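# Reorient a pinched spanner within one robot hand

## Task

The spanner starts hanging from the hand, pinched between thumb and index finger at the far end of its handle. Rotate and shift it inside that same hand until its orientation relative to the hand and the point on the handle where it is held both match the two goal pictures. Nothing except this hand may touch the spanner; the wrist camera, its bracket and the arm's final link count as the hand. The spanner must never leave the hand. To finish, keep it motionless in a firm grip with the palm pointing straight down and no hand motor reporting "moving", then declare the scene done with finished_scene.

## Robot and tools

Robot: a single arm ending in a five-finger right hand with a wrist camera and a fixed bracket on the little-finger side. There is only one arm, so every row is one list for it alone.

Frames. Results report the hand point in the scene frame: origin on the table top under the arm base, +z up, +y to the left when looking along +x. Position is end_effector_position in metres, orientation end_effector_quat_wxyz. The hand point sits 0.05 m in front of the palm where index pad meets thumb tip. Its own axes: +z along straightened fingers, +y out of the palm, +x across the palm away from the thumb. Fingers extend 0.06-0.07 m past the point along +z. The bracket juts 0.03 m past the point along +y and 0.11 m across the palm, and can strike things. "Palm facing straight down" means hand +y pointing along scene -z.

Row layout (used by execute_actions and move): 14 numbers, each in [-1, 1], in this order: dx, dy, dz, rx, ry, rz, little, ring, middle, index, thumb_bend, thumb_turn, force_limit, speed.
- dx, dy, dz, rx, ry, rz are an offset, not a pose, expressed in the hand point's own axes and measured from the hand point's pose at the start of the action (for a call's first action, the last pose a result reported). 1.0 equals 0.6 m for translations or 180 degrees for rotation; rx, ry, rz form one rotation vector. Every row in an action is measured from that same start pose, not chained.
- little, ring, middle, index: absolute finger targets, +1 straight/open, -1 fully curled. thumb_bend: +1 straight, -1 fully bent. thumb_turn: +1 beside the palm, -1 across in front of it. A typical pinch is index -0.22, thumb_bend -0.75, thumb_turn -0.57.
- force_limit: closing stop load at the fingertip, linear from about 0 N at -1 to 10 N at +1 (15 N for both thumb motors); it never limits opening. speed: linear from nearly zero at -1 to full at +1; full speed crosses a finger's range in 0.6 s. Close at -0.9 or slower for a gentle grip, since fast fingers overshoot the limit.

Tools.
execute_actions(actions): a list of actions; each action is up to 15 rows, one per 1/30 s step, and a short table repeats its final row to fill 15 steps. An empty list just returns the state and images.
move(target, speed, blocking): target is one 14-number row as above, offsets taken from the last pose shown in this scene. speed is path top speed in m/s, 0.002 to 0.5 (default 0.25); rotation capped at twice that in rad/s. The path lasts 0.5-10 s and is cut off at 10 s. It takes the shorter rotation. It does not avoid obstacles; faster moves and targets deeper past contact hit and press harder. Hand numbers are sent at the start. With blocking=false you get a result after 0.5 s; then only wait or stop are accepted until a result shows the move ended. The extra "move:" line says how it ended (done, off_target, moving, held, fault) and which limits acted (paced = pose clipped; held = a safety check blocked steps, after which the arm may surge), plus distance to target.
wait(seconds): 0 to 10; lets the scene run holding the last command, returning early if a move finishes.
stop(): brakes a running move; needs stopping room.
zoom_image(camera, region): camera is cam_high, cam_low or cam_wrist; region [x0, y0, x1, y1] in pixels from the top-left, at most 504x504. Image sizes: cam_high and cam_low 672x504, cam_wrist 616x616.
show_instructions(): shows the reference (goal) pictures again.
finished_scene(scene): ends scene 1 irreversibly; the goal must already hold. Replying without any tool call ends everything.

Motion behaviour. Each control step clips the command to within 70 mm and 16 degrees of the measured pose; position wins over orientation if both cannot be met. After an action the arm goes at most to the last clipped pose, so large motions need further actions. Motions often land a centimetre or more off, usually low; the elbow may sag with load, making the hand sink and tilt each action unless corrected. A few big moves beat many small ones. "Hand target" shows where the controller is steering. "pose unreachable" means the clearance check altered or blocked the command. Joint ranges (rad): waist -2.880 to 2.880, shoulder 0.000 to 3.142, elbow 0.000 to 3.019, wrist pitch -1.693 to 1.571, wrist yaw -1.571 to 1.571, wrist roll -2.094 to 2.094.

Hand feedback. hand_measured, hand_stopped_by and hand_load_n list six values in row order (little, ring, middle, index, thumb_bend, thumb_turn). A motor only starts when its target changes by 0.01 or more, then runs until it reaches the target (target) or, when closing, hits force_limit (force); if blocked it reads moving for the expected duration and then stalled; fault means dead for the scene. Locked motors hold at least 15 N and do not follow a yielding object. To squeeze harder, raise force_limit and send a target further closed than measured; to loosen, send one more open. Resending the same numbers keeps a grip. A dropped object shows as loads near 0 (a pinch closed on nothing still reads some load). Loads are positive when pushing a finger open.

Avoid: letting the spanner touch the table, arm or anything but the hand; dropping it; fast or deep contacts; knocking items off the table. Watch for MOTOR HOT (from 85 °C); at 100 °C the arm joints give way and an OVER-TEMPERATURE FAULT occurs. The robot keeps its last command while you are composing a reply.

Each tool is called after ">>>" as name(argument=value, ...) on one line, values as JSON.

Reference images:

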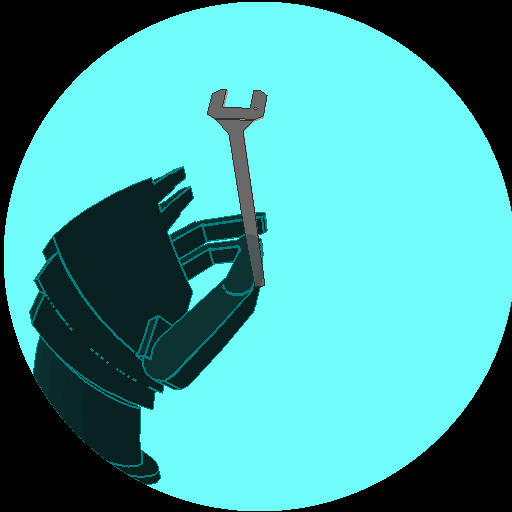

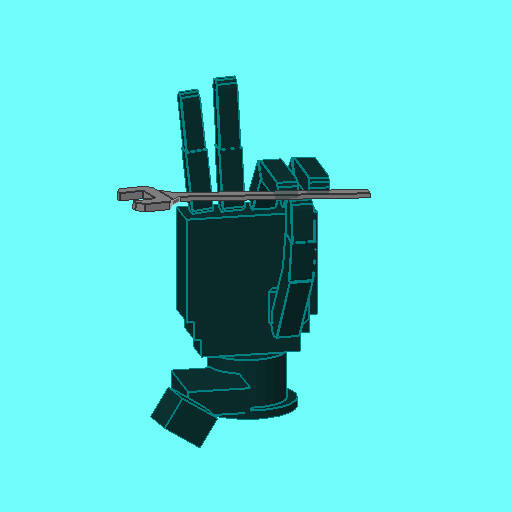

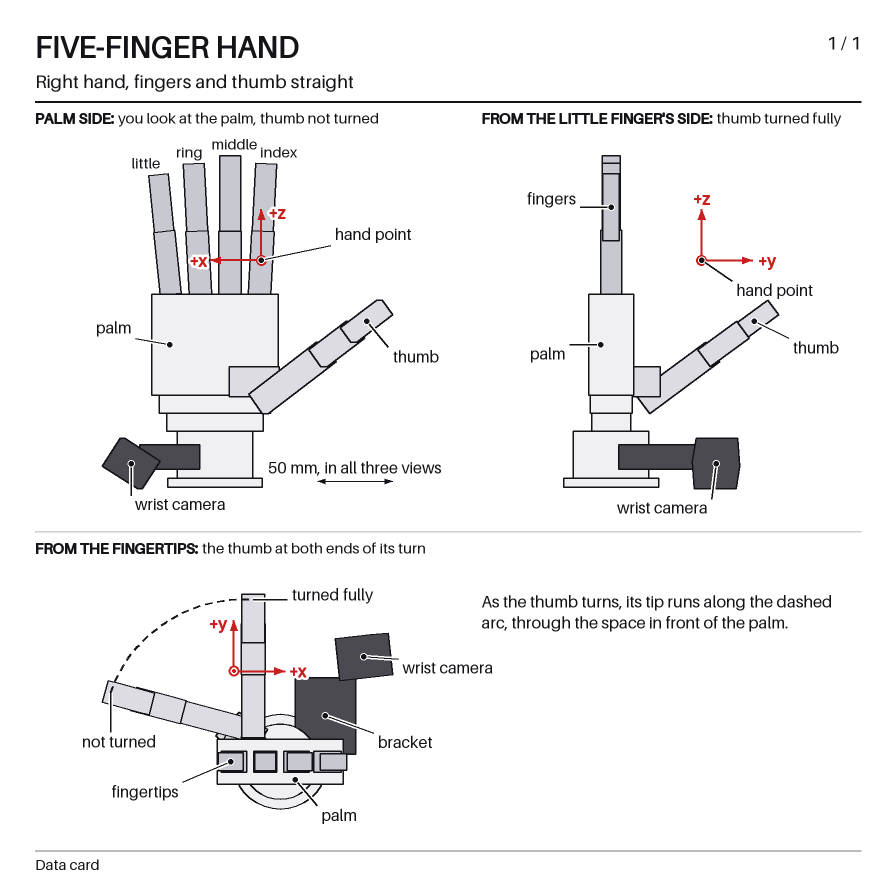

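## Session

>>> execute_actions(actions=[])

Scene clock: 0.00 s.
end_effector_position=(+0.4405, +0.0235, +0.3922) hand_measured=(+1.000, +1.000, +1.000, -0.182, -0.750, -0.570) hand_load_n=(+0.0, +0.0, +0.0, +8.5, +1.0, -0.5) hand_stopped_by=(target, target, target, target, target, target) hand_force_limit=0.00 hand_speed=-0.80 end_effector_quat_wxyz=(+0.505, -0.520, +0.474, -0.500)
Joint positions: [-0.109  0.791  0.54   0.26  -0.115 -0.035]
Joint velocities: [-0.005 -0.005 -0.017 -0.007 -0.022 -0.007]
Motor temperatures (°C, as the motors report them): [27 26 26 25 28 29]
Hand target: +0.444, +0.023, +0.407; +0.510, -0.514, +0.468, -0.507

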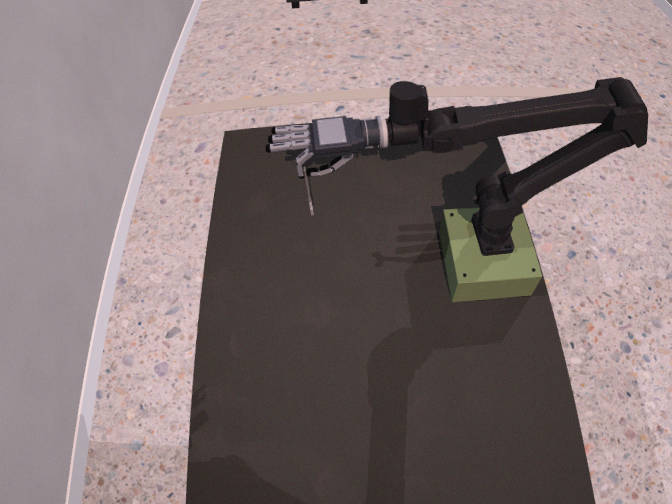

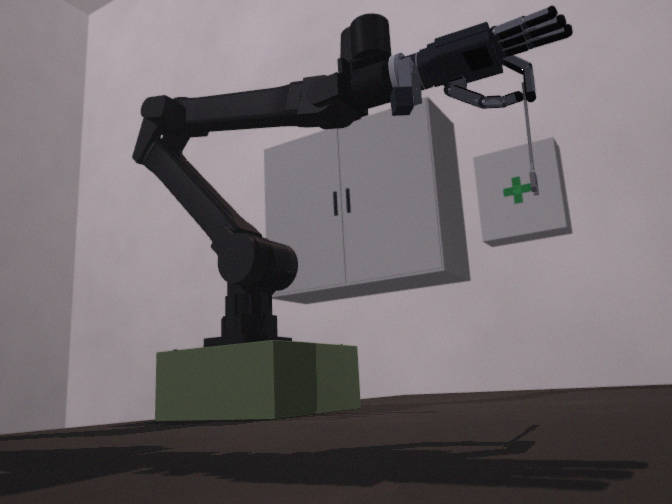

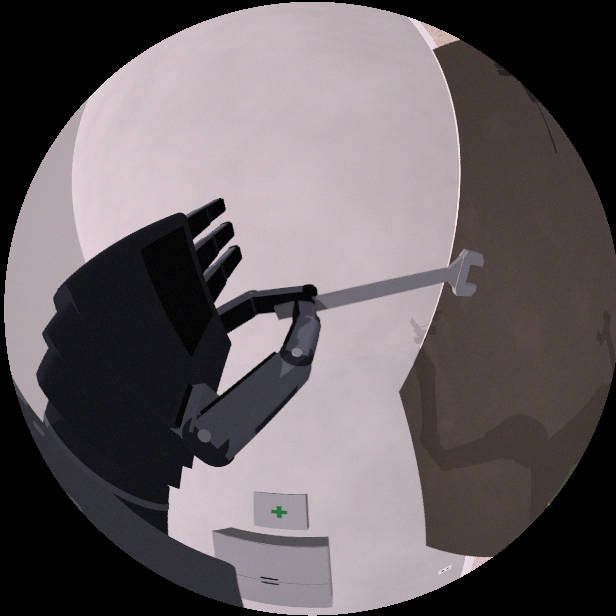

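>>> move(target=[0,0,0,0,0,0.5,1,1,1,-0.182,-0.75,-0.57,0,-0.8], speed=0.2)

Scene clock: 23.30 s.
end_effector_position=(+0.4411, +0.0217, +0.3939) hand_measured=(+1.000, +1.000, +1.000, -0.180, -0.750, -0.570) hand_load_n=(+0.0, +0.0, +0.0, +7.5, +1.5, -1.0) hand_stopped_by=(target, target, target, force, target, target) hand_force_limit=0.00 hand_speed=-0.80 end_effector_quat_wxyz=(+0.709, -0.038, +0.704, -0.007)
Joint positions: [-0.241  0.973  0.377  0.601 -0.24   1.513]
Joint velocities: [-0.005  0.005 -0.012 -0.012 -0.051  0.037]
Motor temperatures (°C, as the motors report them): [27 26 32 25 28 29]
Hand target: +0.441, +0.024, +0.392; +0.710, -0.032, +0.703, +0.003
Off the commanded pose: 0.003 m, 1 deg.
move: done

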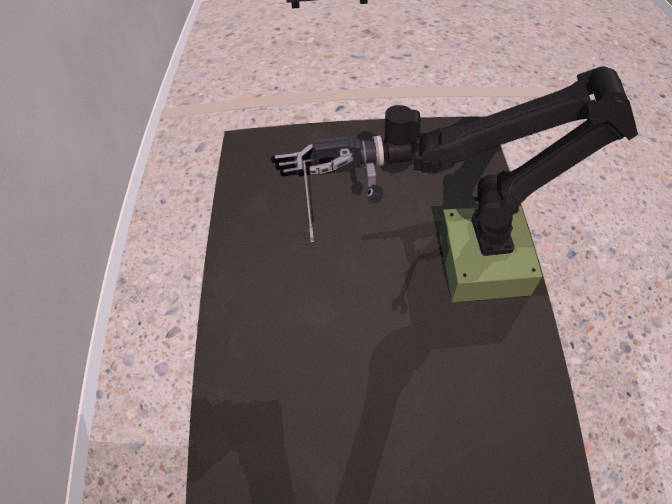

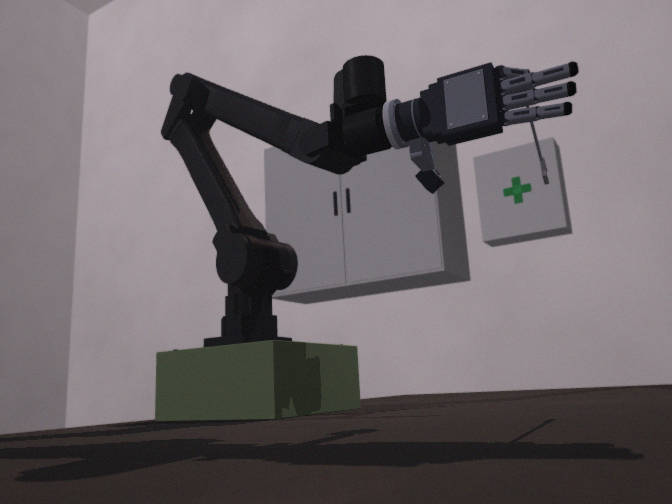

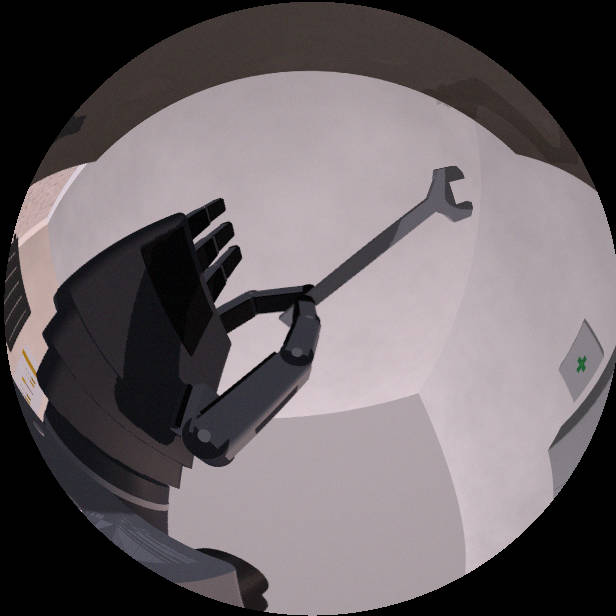

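>>> execute_actions(actions=[[[0,0,0,0,0,0,1,1,1,-0.169,-0.75,-0.57,0,-0.95]],[[0,0,0,0,0,0,1,1,1,-0.169,-0.75,-0.57,0,-0.95]]])

Scene clock: 27.93 s.
end_effector_position=(+0.4411, +0.0216, +0.3941) hand_measured=(+1.000, +1.000, +1.000, -0.168, -0.750, -0.570) hand_load_n=(+0.0, +0.0, +0.0, +2.0, +0.0, -0.5) hand_stopped_by=(target, target, target, target, target, target) hand_force_limit=0.00 hand_speed=-0.95 end_effector_quat_wxyz=(+0.709, -0.037, +0.704, -0.006)
Joint positions: [-0.241  0.973  0.377  0.602 -0.24   1.516]
Joint velocities: [-0.015 -0.005 -0.002  0.007 -0.007  0.007]
Motor temperatures (°C, as the motors report them): [27 26 31 25 28 29]
Hand target: +0.441, +0.022, +0.394; +0.709, -0.037, +0.704, -0.006
Off the commanded pose: 0.000 m, 0 deg.

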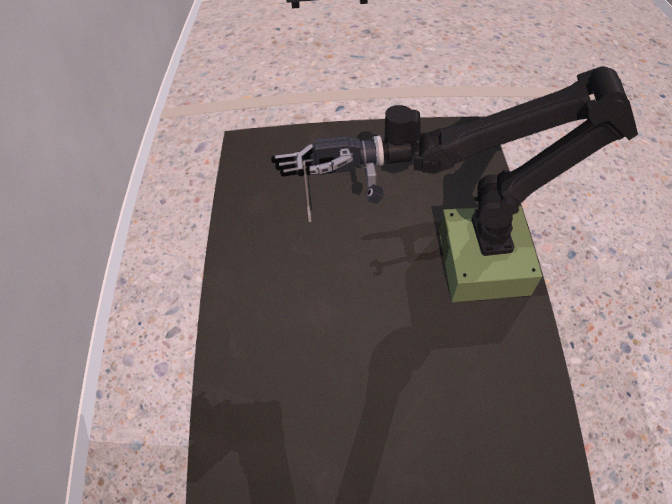

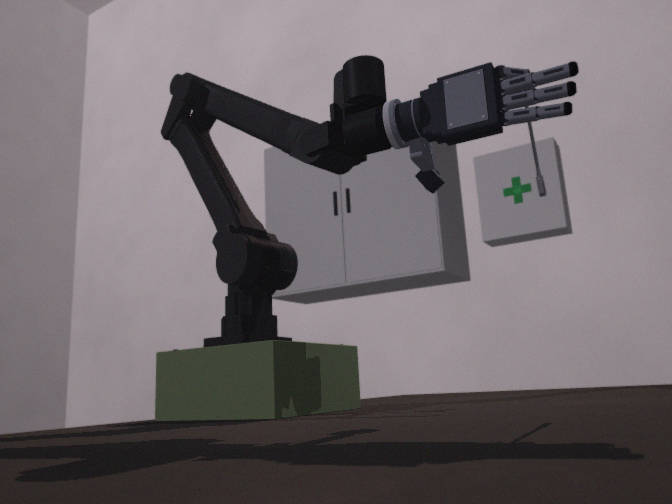

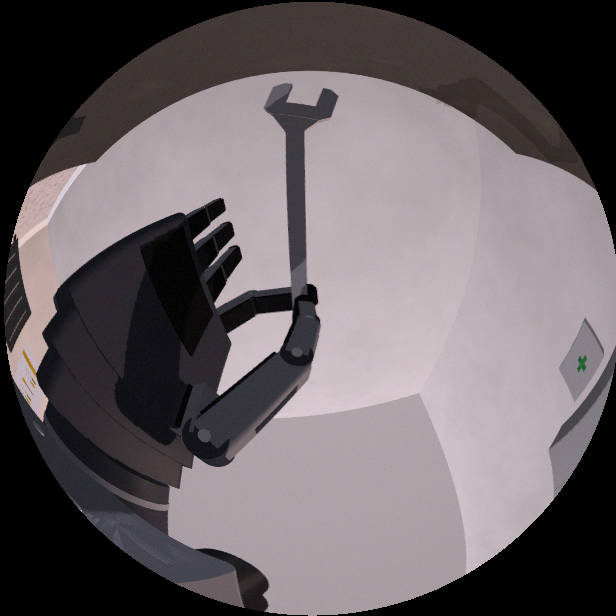

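>>> execute_actions(actions=[[[0,0,0,0,0,0,1,1,1,-0.25,-0.75,-0.57,0,-0.8]],[[0,0,0,0,0,0,1,1,-0.1,-0.25,-0.75,-0.57,0,0]],[[0,0,0,0,0,0,1,1,-0.1,-0.25,-0.75,-0.57,0,0]],[[0,0,0,0,0,0,1,1,-0.3,-0.25,-0.75,-0.57,-0.7,-0.8]],[[0,0,0,0,0,0,1,1,-0.3,-0.25,-0.75,-0.57,-0.7,-0.8]]])

>>> zoom_image(camera="cam_high", region=[250,110,410,250])

Scene clock: 43.53 s.
end_effector_position=(+0.4411, +0.0216, +0.3941) hand_measured=(+1.000, +1.000, -0.176, -0.176, -0.750, -0.570) hand_load_n=(+0.0, +0.0, +2.5, +6.0, +1.5, +0.0) hand_stopped_by=(target, target, force, force, target, target) hand_force_limit=-0.70 hand_speed=-0.80 end_effector_quat_wxyz=(+0.709, -0.037, +0.704, -0.006)
Joint positions: [-0.241  0.973  0.377  0.602 -0.24   1.516]
Joint velocities: [-0.005  0.005 -0.002  0.002  0.037 -0.007]
Motor temperatures (°C, as the motors report them): [27 26 31 25 28 29]
Hand target: +0.441, +0.022, +0.394; +0.709, -0.037, +0.704, -0.006
Off the commanded pose: 0.000 m, 0 deg.

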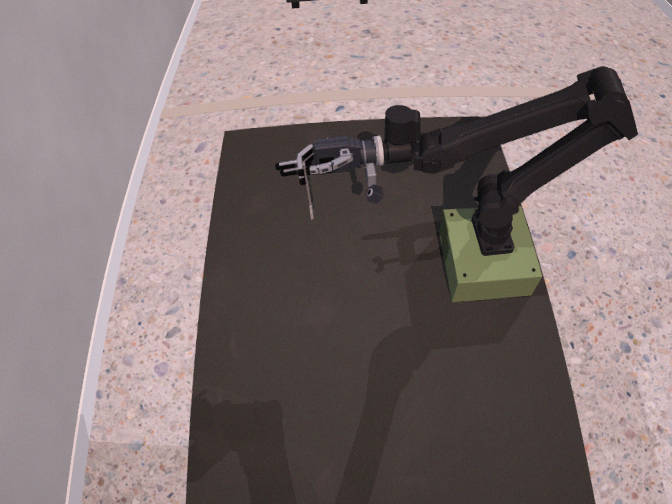

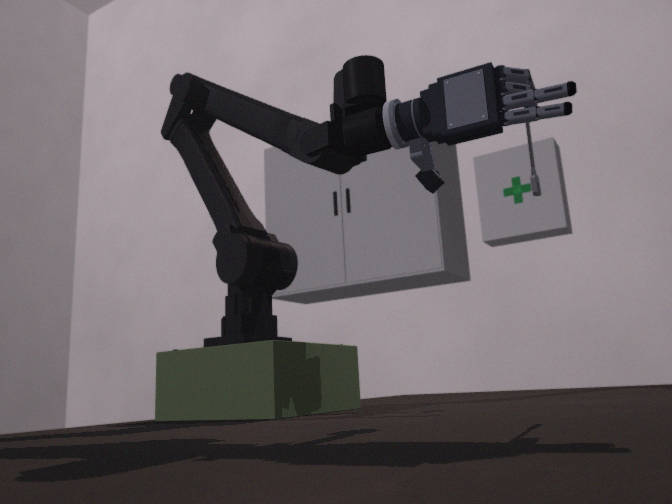

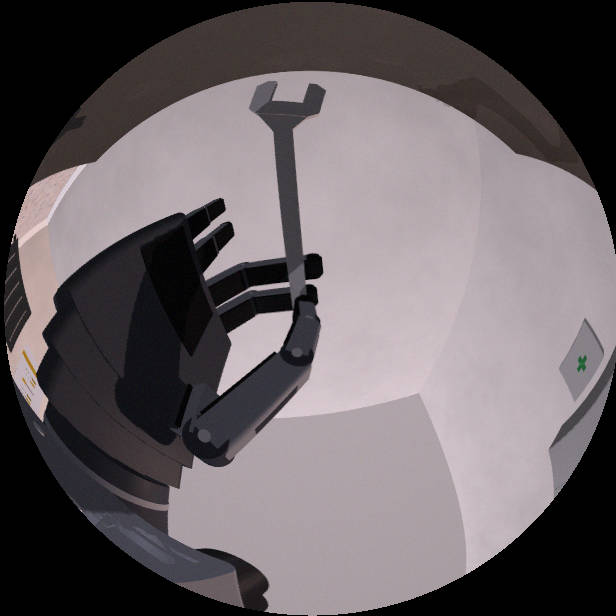

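Region (250, 110, 410, 250) of cam_high's 672x504 image, scaled by 3.150, with more detail than that image has; it fills the top 441 rows of this view, and the rest is white.

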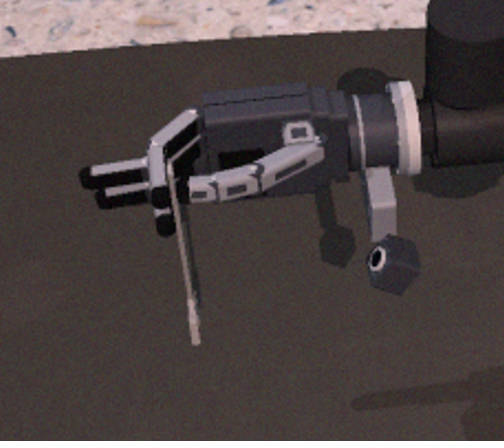

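>>> execute_actions(actions=[[[0,0,0,0,0,0,1,1,-0.3,-0.3,-0.75,-0.57,0.6,-0.8]],[[0,0,0,0,0,0,1,1,-0.35,-0.3,-0.75,-0.57,0,-0.8]]])

>>> move(target=[0,0,0,0,0,-0.5,1,1,-0.35,-0.3,-0.75,-0.57,0,-0.8], speed=0.2)

Scene clock: 49.57 s.
end_effector_position=(+0.4411, +0.0216, +0.3941) hand_measured=(+1.000, +1.000, -0.194, -0.184, -0.748, -0.570) hand_load_n=(+0.0, +0.0, +6.0, +9.5, +2.5, +0.5) hand_stopped_by=(target, target, force, force, target, target) hand_force_limit=0.00 hand_speed=-0.80 end_effector_quat_wxyz=(+0.709, -0.037, +0.704, -0.006)
Joint positions: [-0.241  0.973  0.377  0.602 -0.24   1.516]
Joint velocities: [-0.015 -0.005 -0.017 -0.007 -0.007 -0.037]
Motor temperatures (°C, as the motors report them): [27 26 31 25 28 29]
Hand target: +0.441, +0.022, +0.394; +0.709, -0.037, +0.704, -0.006
Off the commanded pose: 0.000 m, 0 deg.

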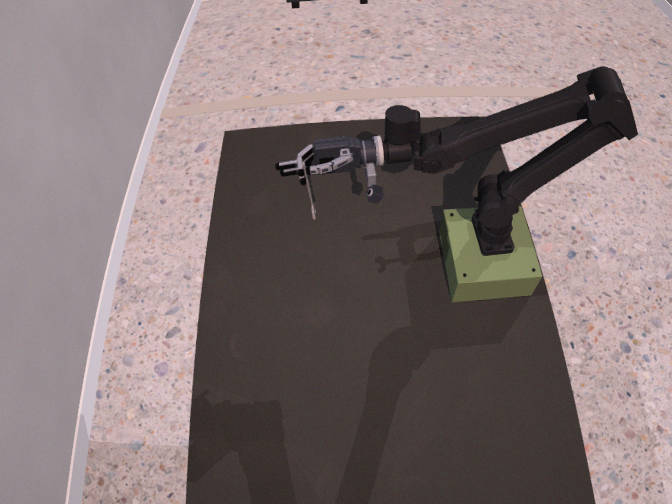

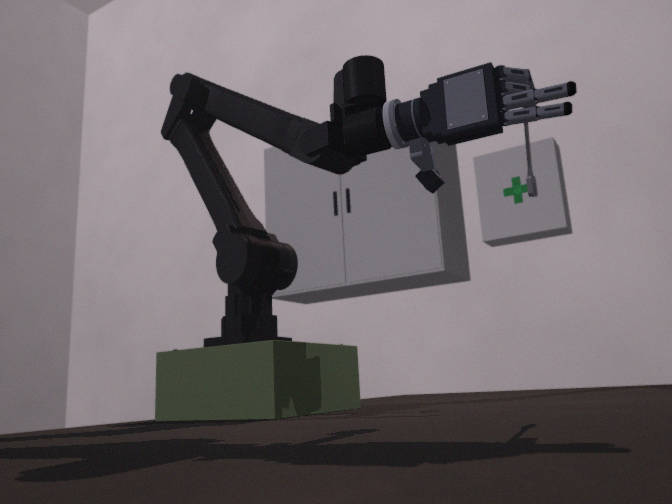

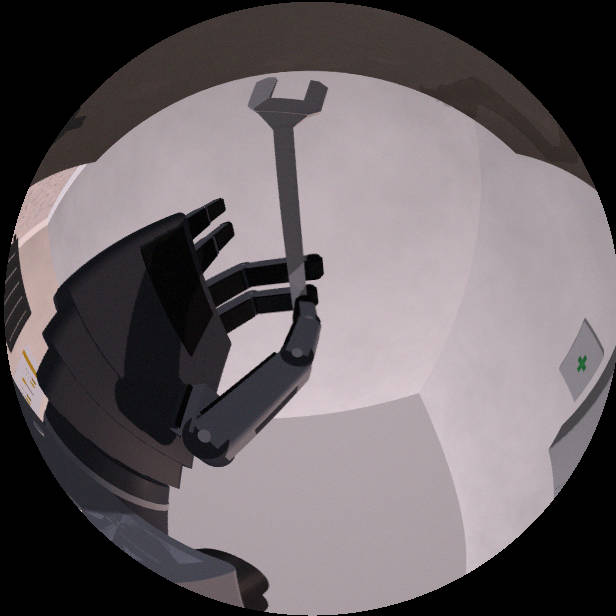

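Scene clock: 54.03 s.
end_effector_position=(+0.4308, +0.0193, +0.3542) hand_measured=(+1.000, +1.000, -0.194, -0.184, -0.748, -0.570) hand_load_n=(+0.0, +0.0, +6.0, +9.5, +2.5, +1.0) hand_stopped_by=(target, target, force, force, target, target) hand_force_limit=0.00 hand_speed=-0.80 end_effector_quat_wxyz=(-0.486, +0.532, -0.495, +0.484)
Joint positions: [-0.119  0.793  0.486  0.249 -0.112 -0.035]
Joint velocities: [-0.005 -0.015 -0.007 -0.037  0.051 -0.095]
Motor temperatures (°C, as the motors report them): [27 26 33 25 28 29]
Hand target: +0.438, +0.020, +0.394; -0.497, +0.524, -0.472, +0.506
Off the commanded pose: 0.041 m, 4 deg.
move: off_target

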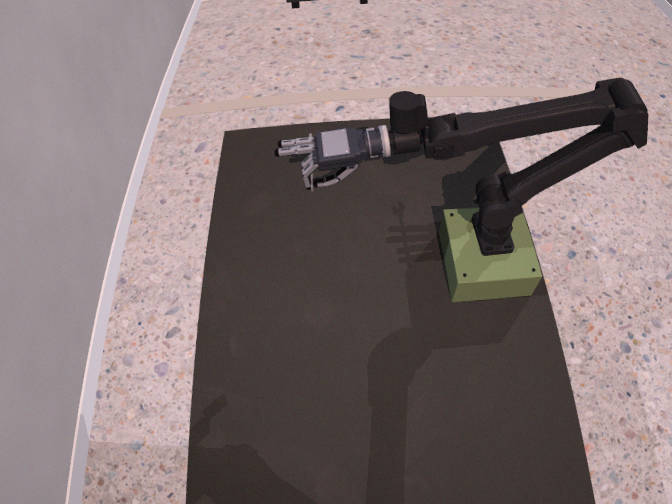

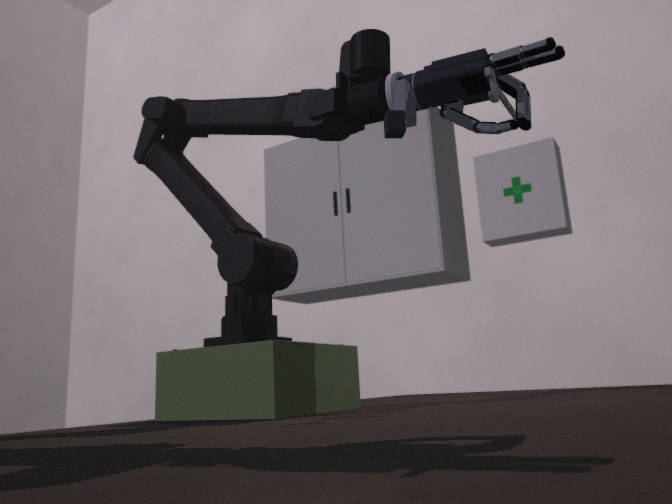

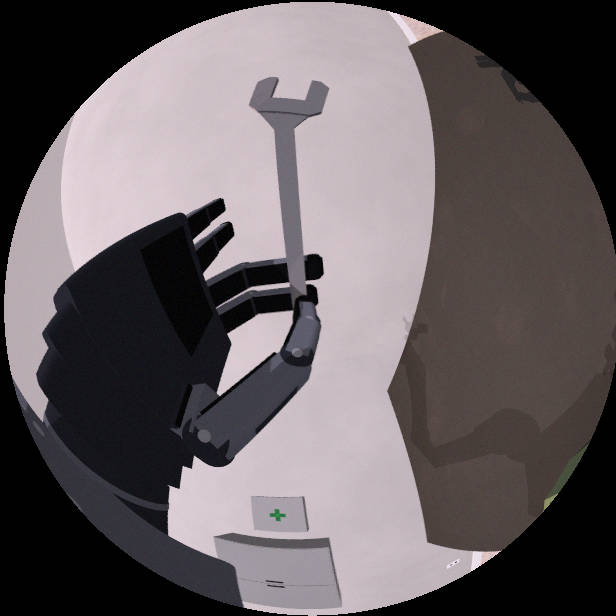

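Holds well. Continue to head-up.

>>> move(target=[0,-0.05,0,0,0,-0.5,1,1,-0.35,-0.3,-0.75,-0.57,0,-0.8], speed=0.2)

>>> execute_actions(actions=[[[0,0,0,0,0,0,1,1,-0.182,-0.172,-0.75,-0.57,0,-0.95]],[[0,0,0,0,0,0,1,1,-0.182,-0.172,-0.75,-0.57,0,-0.95]]])

Scene clock: 62.40 s.
end_effector_position=(+0.4277, +0.0166, +0.3787) hand_measured=(+1.000, +1.000, -0.194, -0.184, -0.748, -0.570) hand_load_n=(+0.0, +0.0, +6.0, +9.5, +2.5, +1.0) hand_stopped_by=(target, target, force, force, target, target) hand_force_limit=0.00 hand_speed=-0.80 end_effector_quat_wxyz=(-0.005, +0.733, +0.019, +0.680)
Joint positions: [ 0.244  0.803  0.486  0.239  0.255 -1.564]
Joint velocities: [-0.015  0.015 -0.002  0.007  0.007 -0.022]
Motor temperatures (°C, as the motors report them): [27 26 36 25 28 29]
Hand target: +0.431, +0.020, +0.385; -0.002, +0.727, +0.026, +0.686
Off the commanded pose: 0.008 m, 1 deg.
move: done

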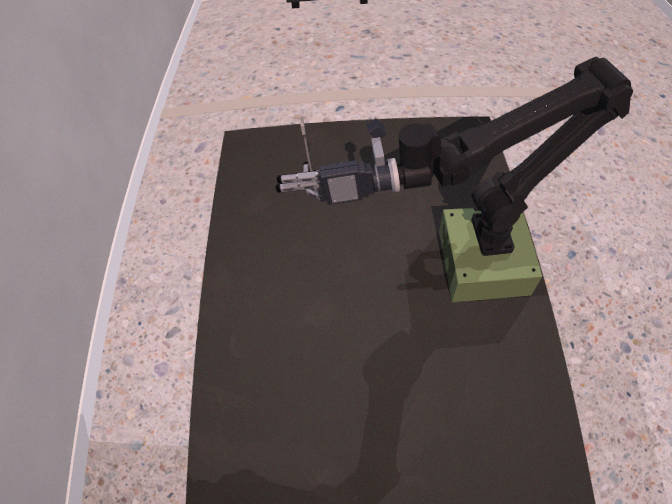

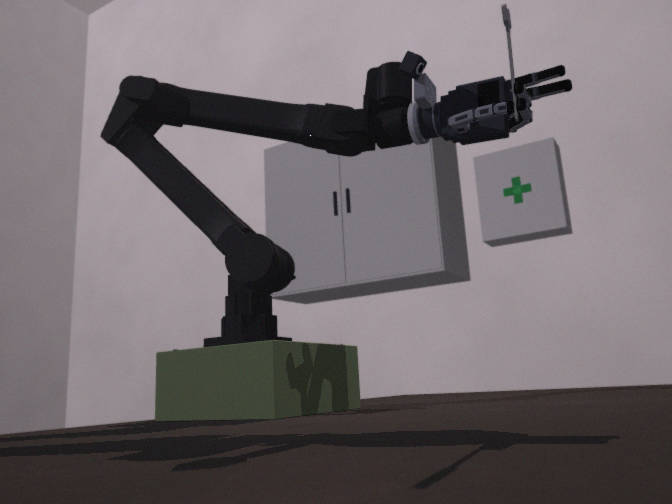

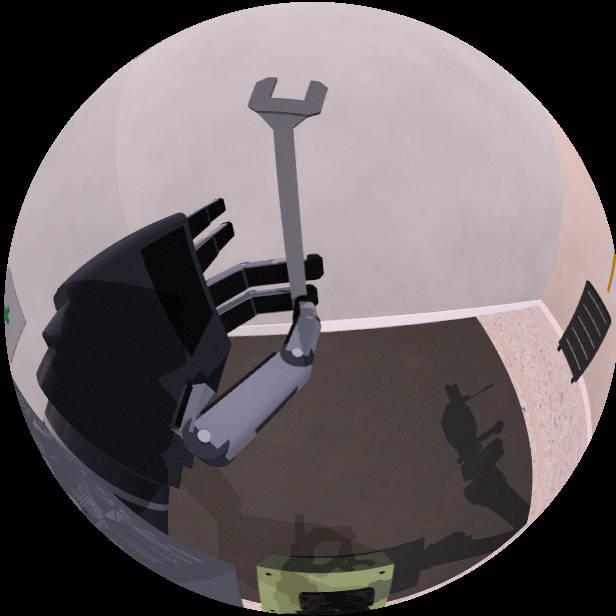

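Scene clock: 63.40 s.
end_effector_position=(+0.4277, +0.0166, +0.3787) hand_measured=(+1.000, +1.000, -0.182, -0.172, -0.748, -0.570) hand_load_n=(+0.0, +0.0, +3.0, +4.5, +1.5, +0.5) hand_stopped_by=(target, target, target, target, target, target) hand_force_limit=0.00 hand_speed=-0.95 end_effector_quat_wxyz=(-0.005, +0.733, +0.019, +0.680)
Joint positions: [ 0.244  0.803  0.486  0.239  0.255 -1.564]
Joint velocities: [-0.005  0.015  0.007  0.017 -0.066 -0.066]
Motor temperatures (°C, as the motors report them): [27 26 35 25 28 29]
Hand target: +0.428, +0.017, +0.379; -0.005, +0.733, +0.019, +0.680
Off the commanded pose: 0.000 m, 0 deg.

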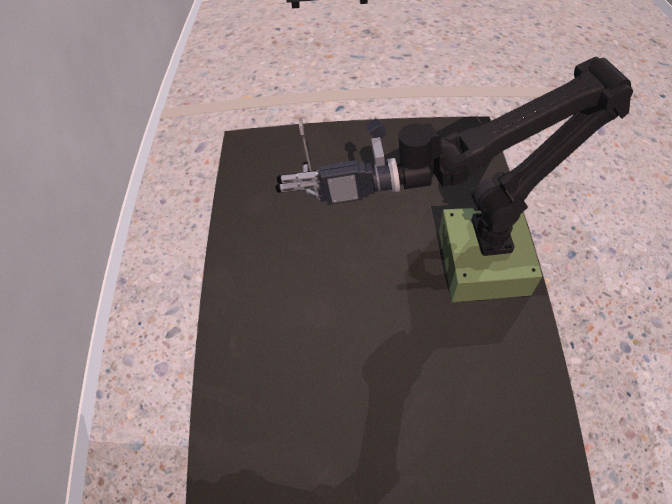

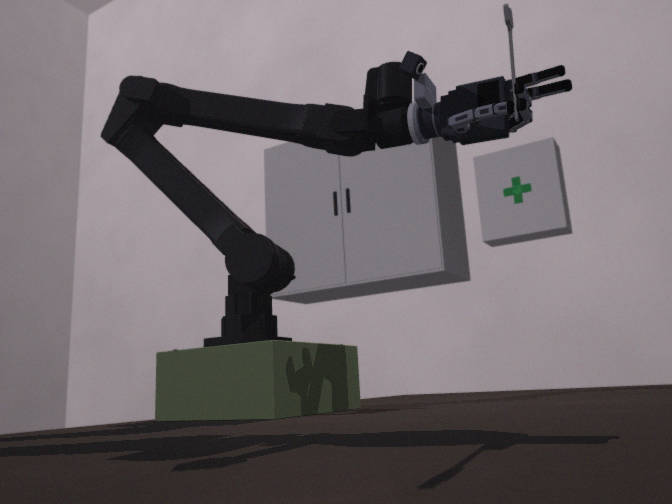

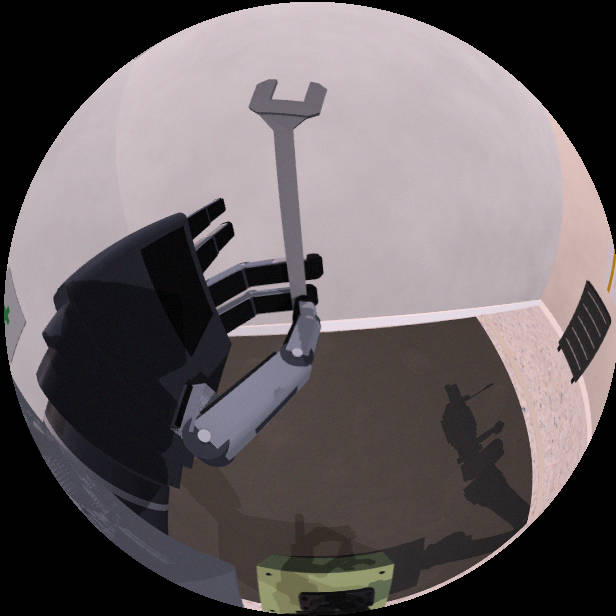

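>>> execute_actions(actions=[[[0,0,0,0,0,0,1,1,-0.182,-0.162,-0.75,-0.57,0,-0.95],[0,0,0,0,0,0,1,1,-0.182,-0.162,-0.75,-0.57,0,-0.95],[0,0,0,0,0,0,1,1,-0.182,-0.162,-0.75,-0.57,0,-0.95],[0,0,0,0,0,0,1,1,-0.182,-0.162,-0.75,-0.57,0,-0.95],[0,0,0,0,0,0,1,1,-0.182,-0.162,-0.75,-0.57,0,-0.95],[0,0,0,0,0,0,1,1,-0.182,-0.162,-0.75,-0.57,0,-0.95],[0,0,0,0,0,0,1,1,-0.182,-0.162,-0.75,-0.57,0,-0.95],[0,0,0,0,0,0,1,1,-0.182,-0.162,-0.75,-0.57,0,-0.95],[0,0,0,0,0,0,1,1,-0.182,-0.162,-0.75,-0.57,0,-0.95],[0,0,0,0,0,0,1,1,-0.182,-0.162,-0.75,-0.57,0,-0.95],[0,0,0,0,0,0,1,1,-0.182,-0.2,-0.75,-0.57,-0.2,-0.9]]])

Scene clock: 71.13 s.
end_effector_position=(+0.4277, +0.0166, +0.3787) hand_measured=(+1.000, +1.000, -0.182, -0.172, -0.748, -0.570) hand_load_n=(+0.0, +0.0, +3.5, +4.5, +1.5, +0.5) hand_stopped_by=(target, target, target, force, target, target) hand_force_limit=-0.20 hand_speed=-0.90 end_effector_quat_wxyz=(-0.005, +0.733, +0.019, +0.680)
Joint positions: [ 0.244  0.803  0.486  0.239  0.255 -1.564]
Joint velocities: [ 0.005  0.005  0.007  0.002  0.007 -0.037]
Motor temperatures (°C, as the motors report them): [27 26 35 25 28 29]
Hand target: +0.428, +0.017, +0.379; -0.005, +0.733, +0.019, +0.680
Off the commanded pose: 0.000 m, 0 deg.

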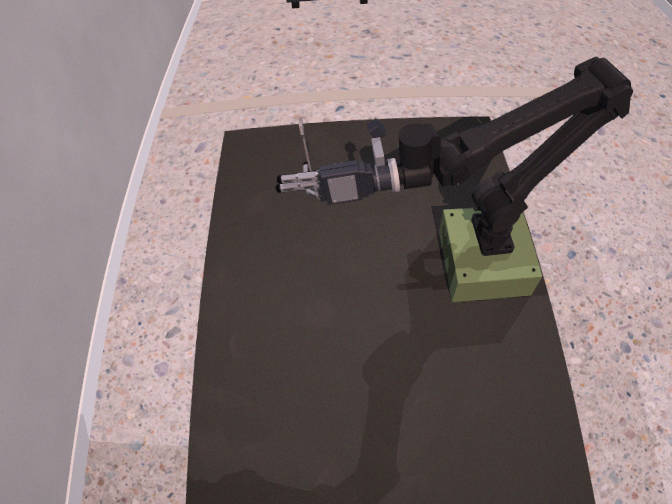

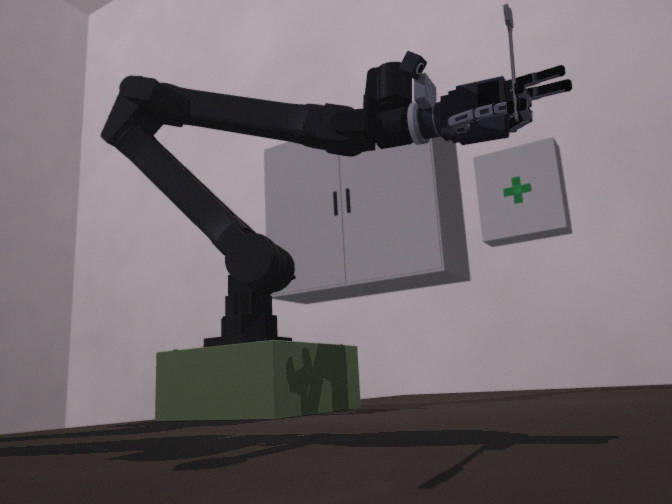

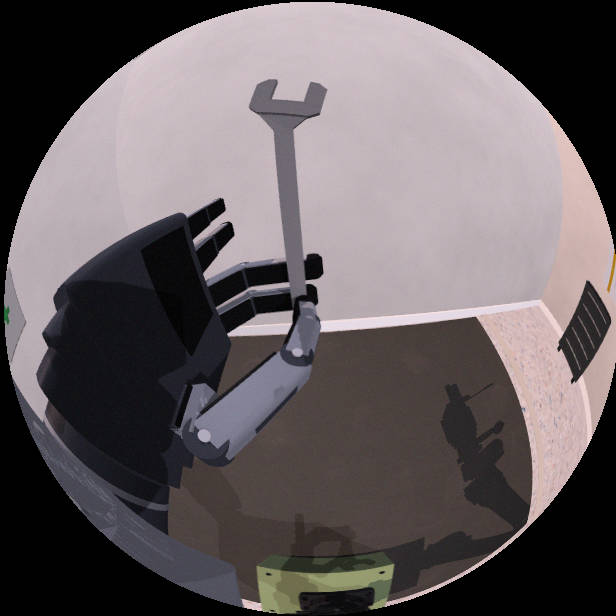

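>>> execute_actions(actions=[[[0,0,0,0,0,0,1,1,-0.182,-0.162,-0.75,-0.57,-0.2,-0.95]]])

Scene clock: 75.57 s.
end_effector_position=(+0.4277, +0.0166, +0.3787) hand_measured=(+1.000, +1.000, -0.182, -0.162, -0.748, -0.570) hand_load_n=(+0.0, +0.0, +2.5, +2.0, +1.5, +1.0) hand_stopped_by=(target, target, target, target, target, target) hand_force_limit=-0.20 hand_speed=-0.95 end_effector_quat_wxyz=(-0.005, +0.733, +0.019, +0.680)
Joint positions: [ 0.244  0.803  0.486  0.239  0.255 -1.564]
Joint velocities: [-0.005 -0.024 -0.002 -0.007 -0.037  0.007]
Motor temperatures (°C, as the motors report them): [27 26 34 25 28 29]
Hand target: +0.428, +0.017, +0.379; -0.005, +0.733, +0.019, +0.680
Off the commanded pose: 0.000 m, 0 deg.

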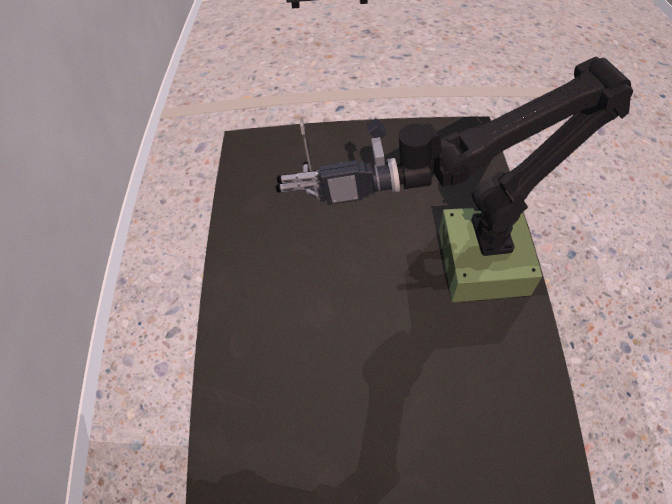

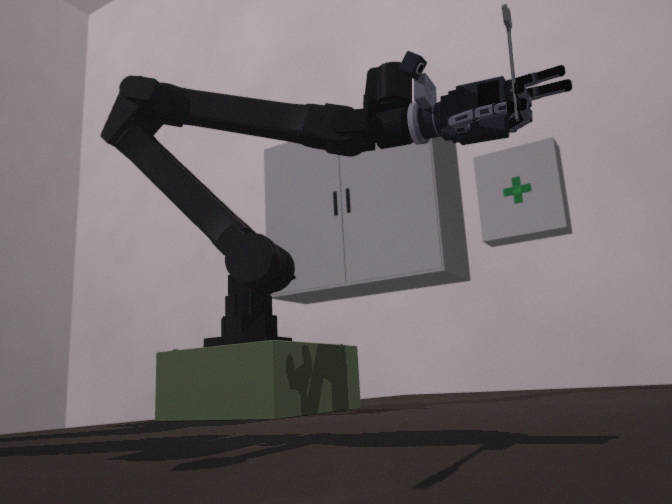

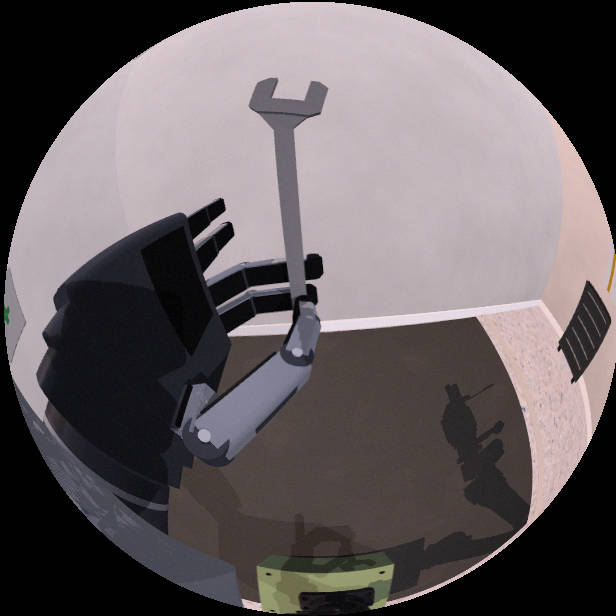

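>>> execute_actions(actions=[[[0,0,0,0,0,0,1,1,-0.172,-0.152,-0.75,-0.57,-0.4,-0.95]],[[0,0,0,0,0,0,1,1,-0.2,-0.2,-0.75,-0.57,-0.4,-0.9]]])

Scene clock: 81.33 s.
end_effector_position=(+0.4277, +0.0166, +0.3787) hand_measured=(+1.000, +1.000, -0.186, -0.166, -0.750, -0.570) hand_load_n=(+0.0, +0.0, +3.5, +4.0, +1.5, +0.5) hand_stopped_by=(target, target, force, force, target, target) hand_force_limit=-0.40 hand_speed=-0.90 end_effector_quat_wxyz=(-0.005, +0.733, +0.019, +0.680)
Joint positions: [ 0.244  0.803  0.486  0.239  0.255 -1.564]
Joint velocities: [-0.005 -0.015  0.012 -0.007 -0.007 -0.007]
Motor temperatures (°C, as the motors report them): [27 26 34 25 28 29]
Hand target: +0.428, +0.017, +0.379; -0.005, +0.733, +0.019, +0.680
Off the commanded pose: 0.000 m, 0 deg.

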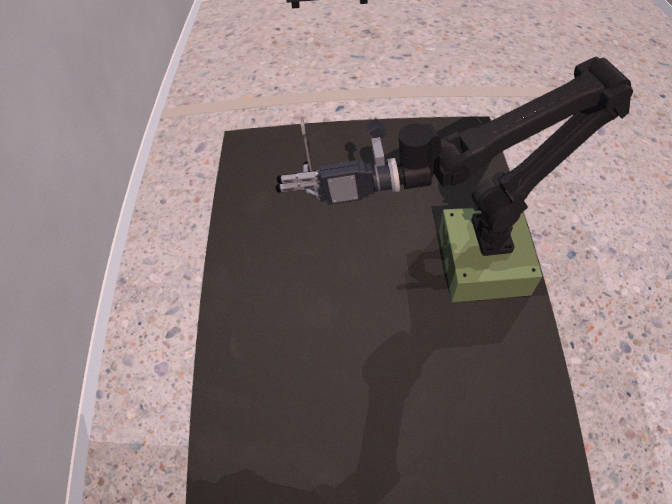

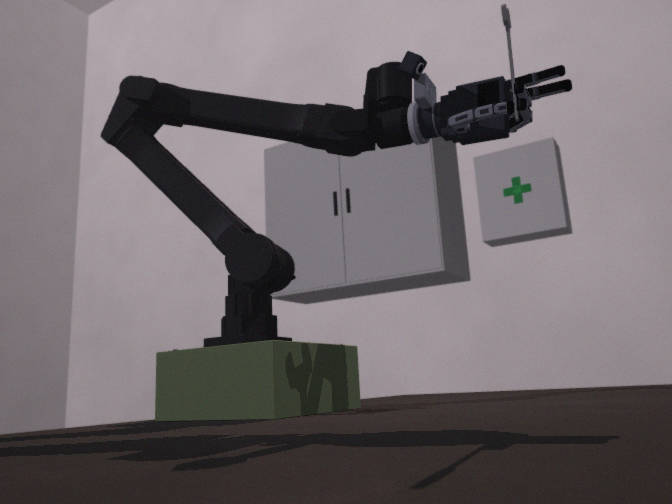

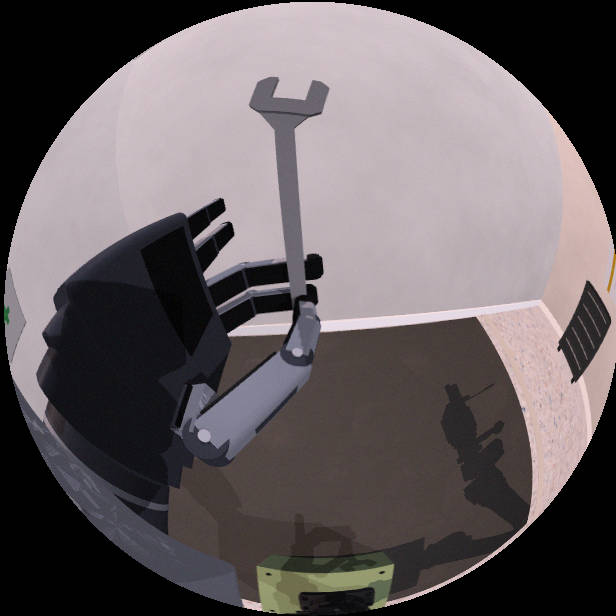

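>>> execute_actions(actions=[[[0,0,0,0,0,0,1,1,-0.17,-0.145,-0.75,-0.57,-0.4,-0.9]],[[0,0,0,0,0,0,1,1,-0.2,-0.2,-0.75,-0.57,-0.5,-0.9]]])

Scene clock: 90.37 s.
end_effector_position=(+0.4276, +0.0166, +0.3782) hand_measured=(+1.000, +1.000, -0.180, -0.160, -0.750, -0.570) hand_load_n=(+0.0, +0.0, +3.5, +3.0, +1.5, +0.5) hand_stopped_by=(target, target, force, force, target, target) hand_force_limit=-0.50 hand_speed=-0.90 end_effector_quat_wxyz=(-0.005, +0.733, +0.019, +0.680)
Joint positions: [ 0.244  0.803  0.485  0.239  0.255 -1.564]
Joint velocities: [ 0.005 -0.015 -0.012  0.007 -0.037 -0.095]
Motor temperatures (°C, as the motors report them): [27 26 34 25 28 29]
Hand target: +0.428, +0.017, +0.378; -0.005, +0.733, +0.019, +0.680
Off the commanded pose: 0.000 m, 0 deg.

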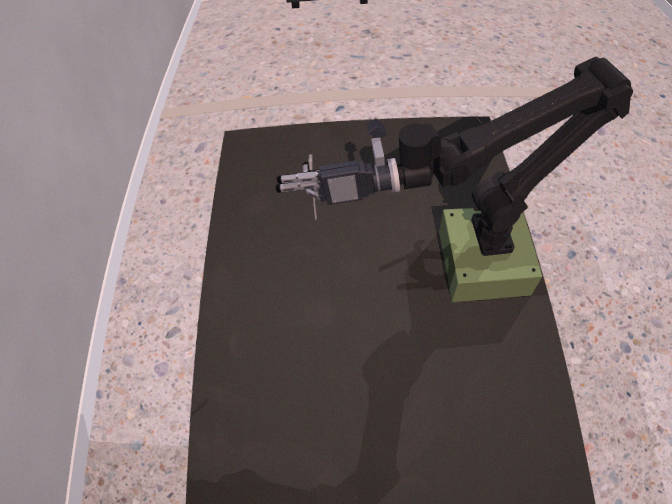

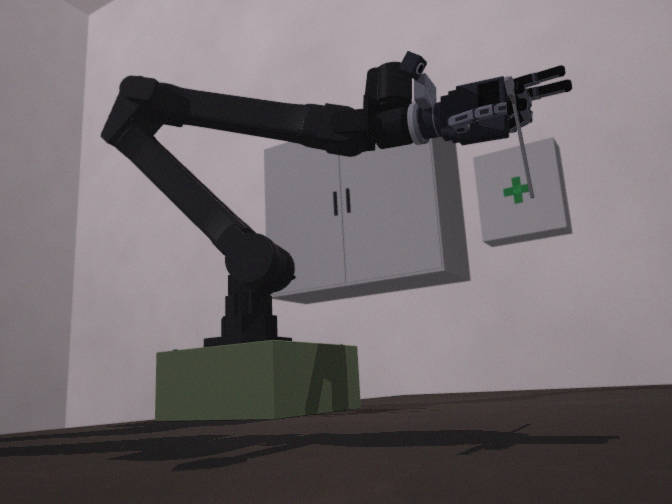

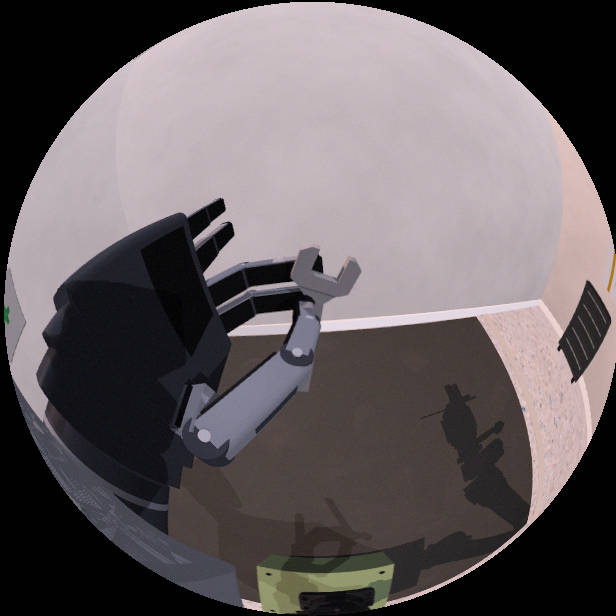

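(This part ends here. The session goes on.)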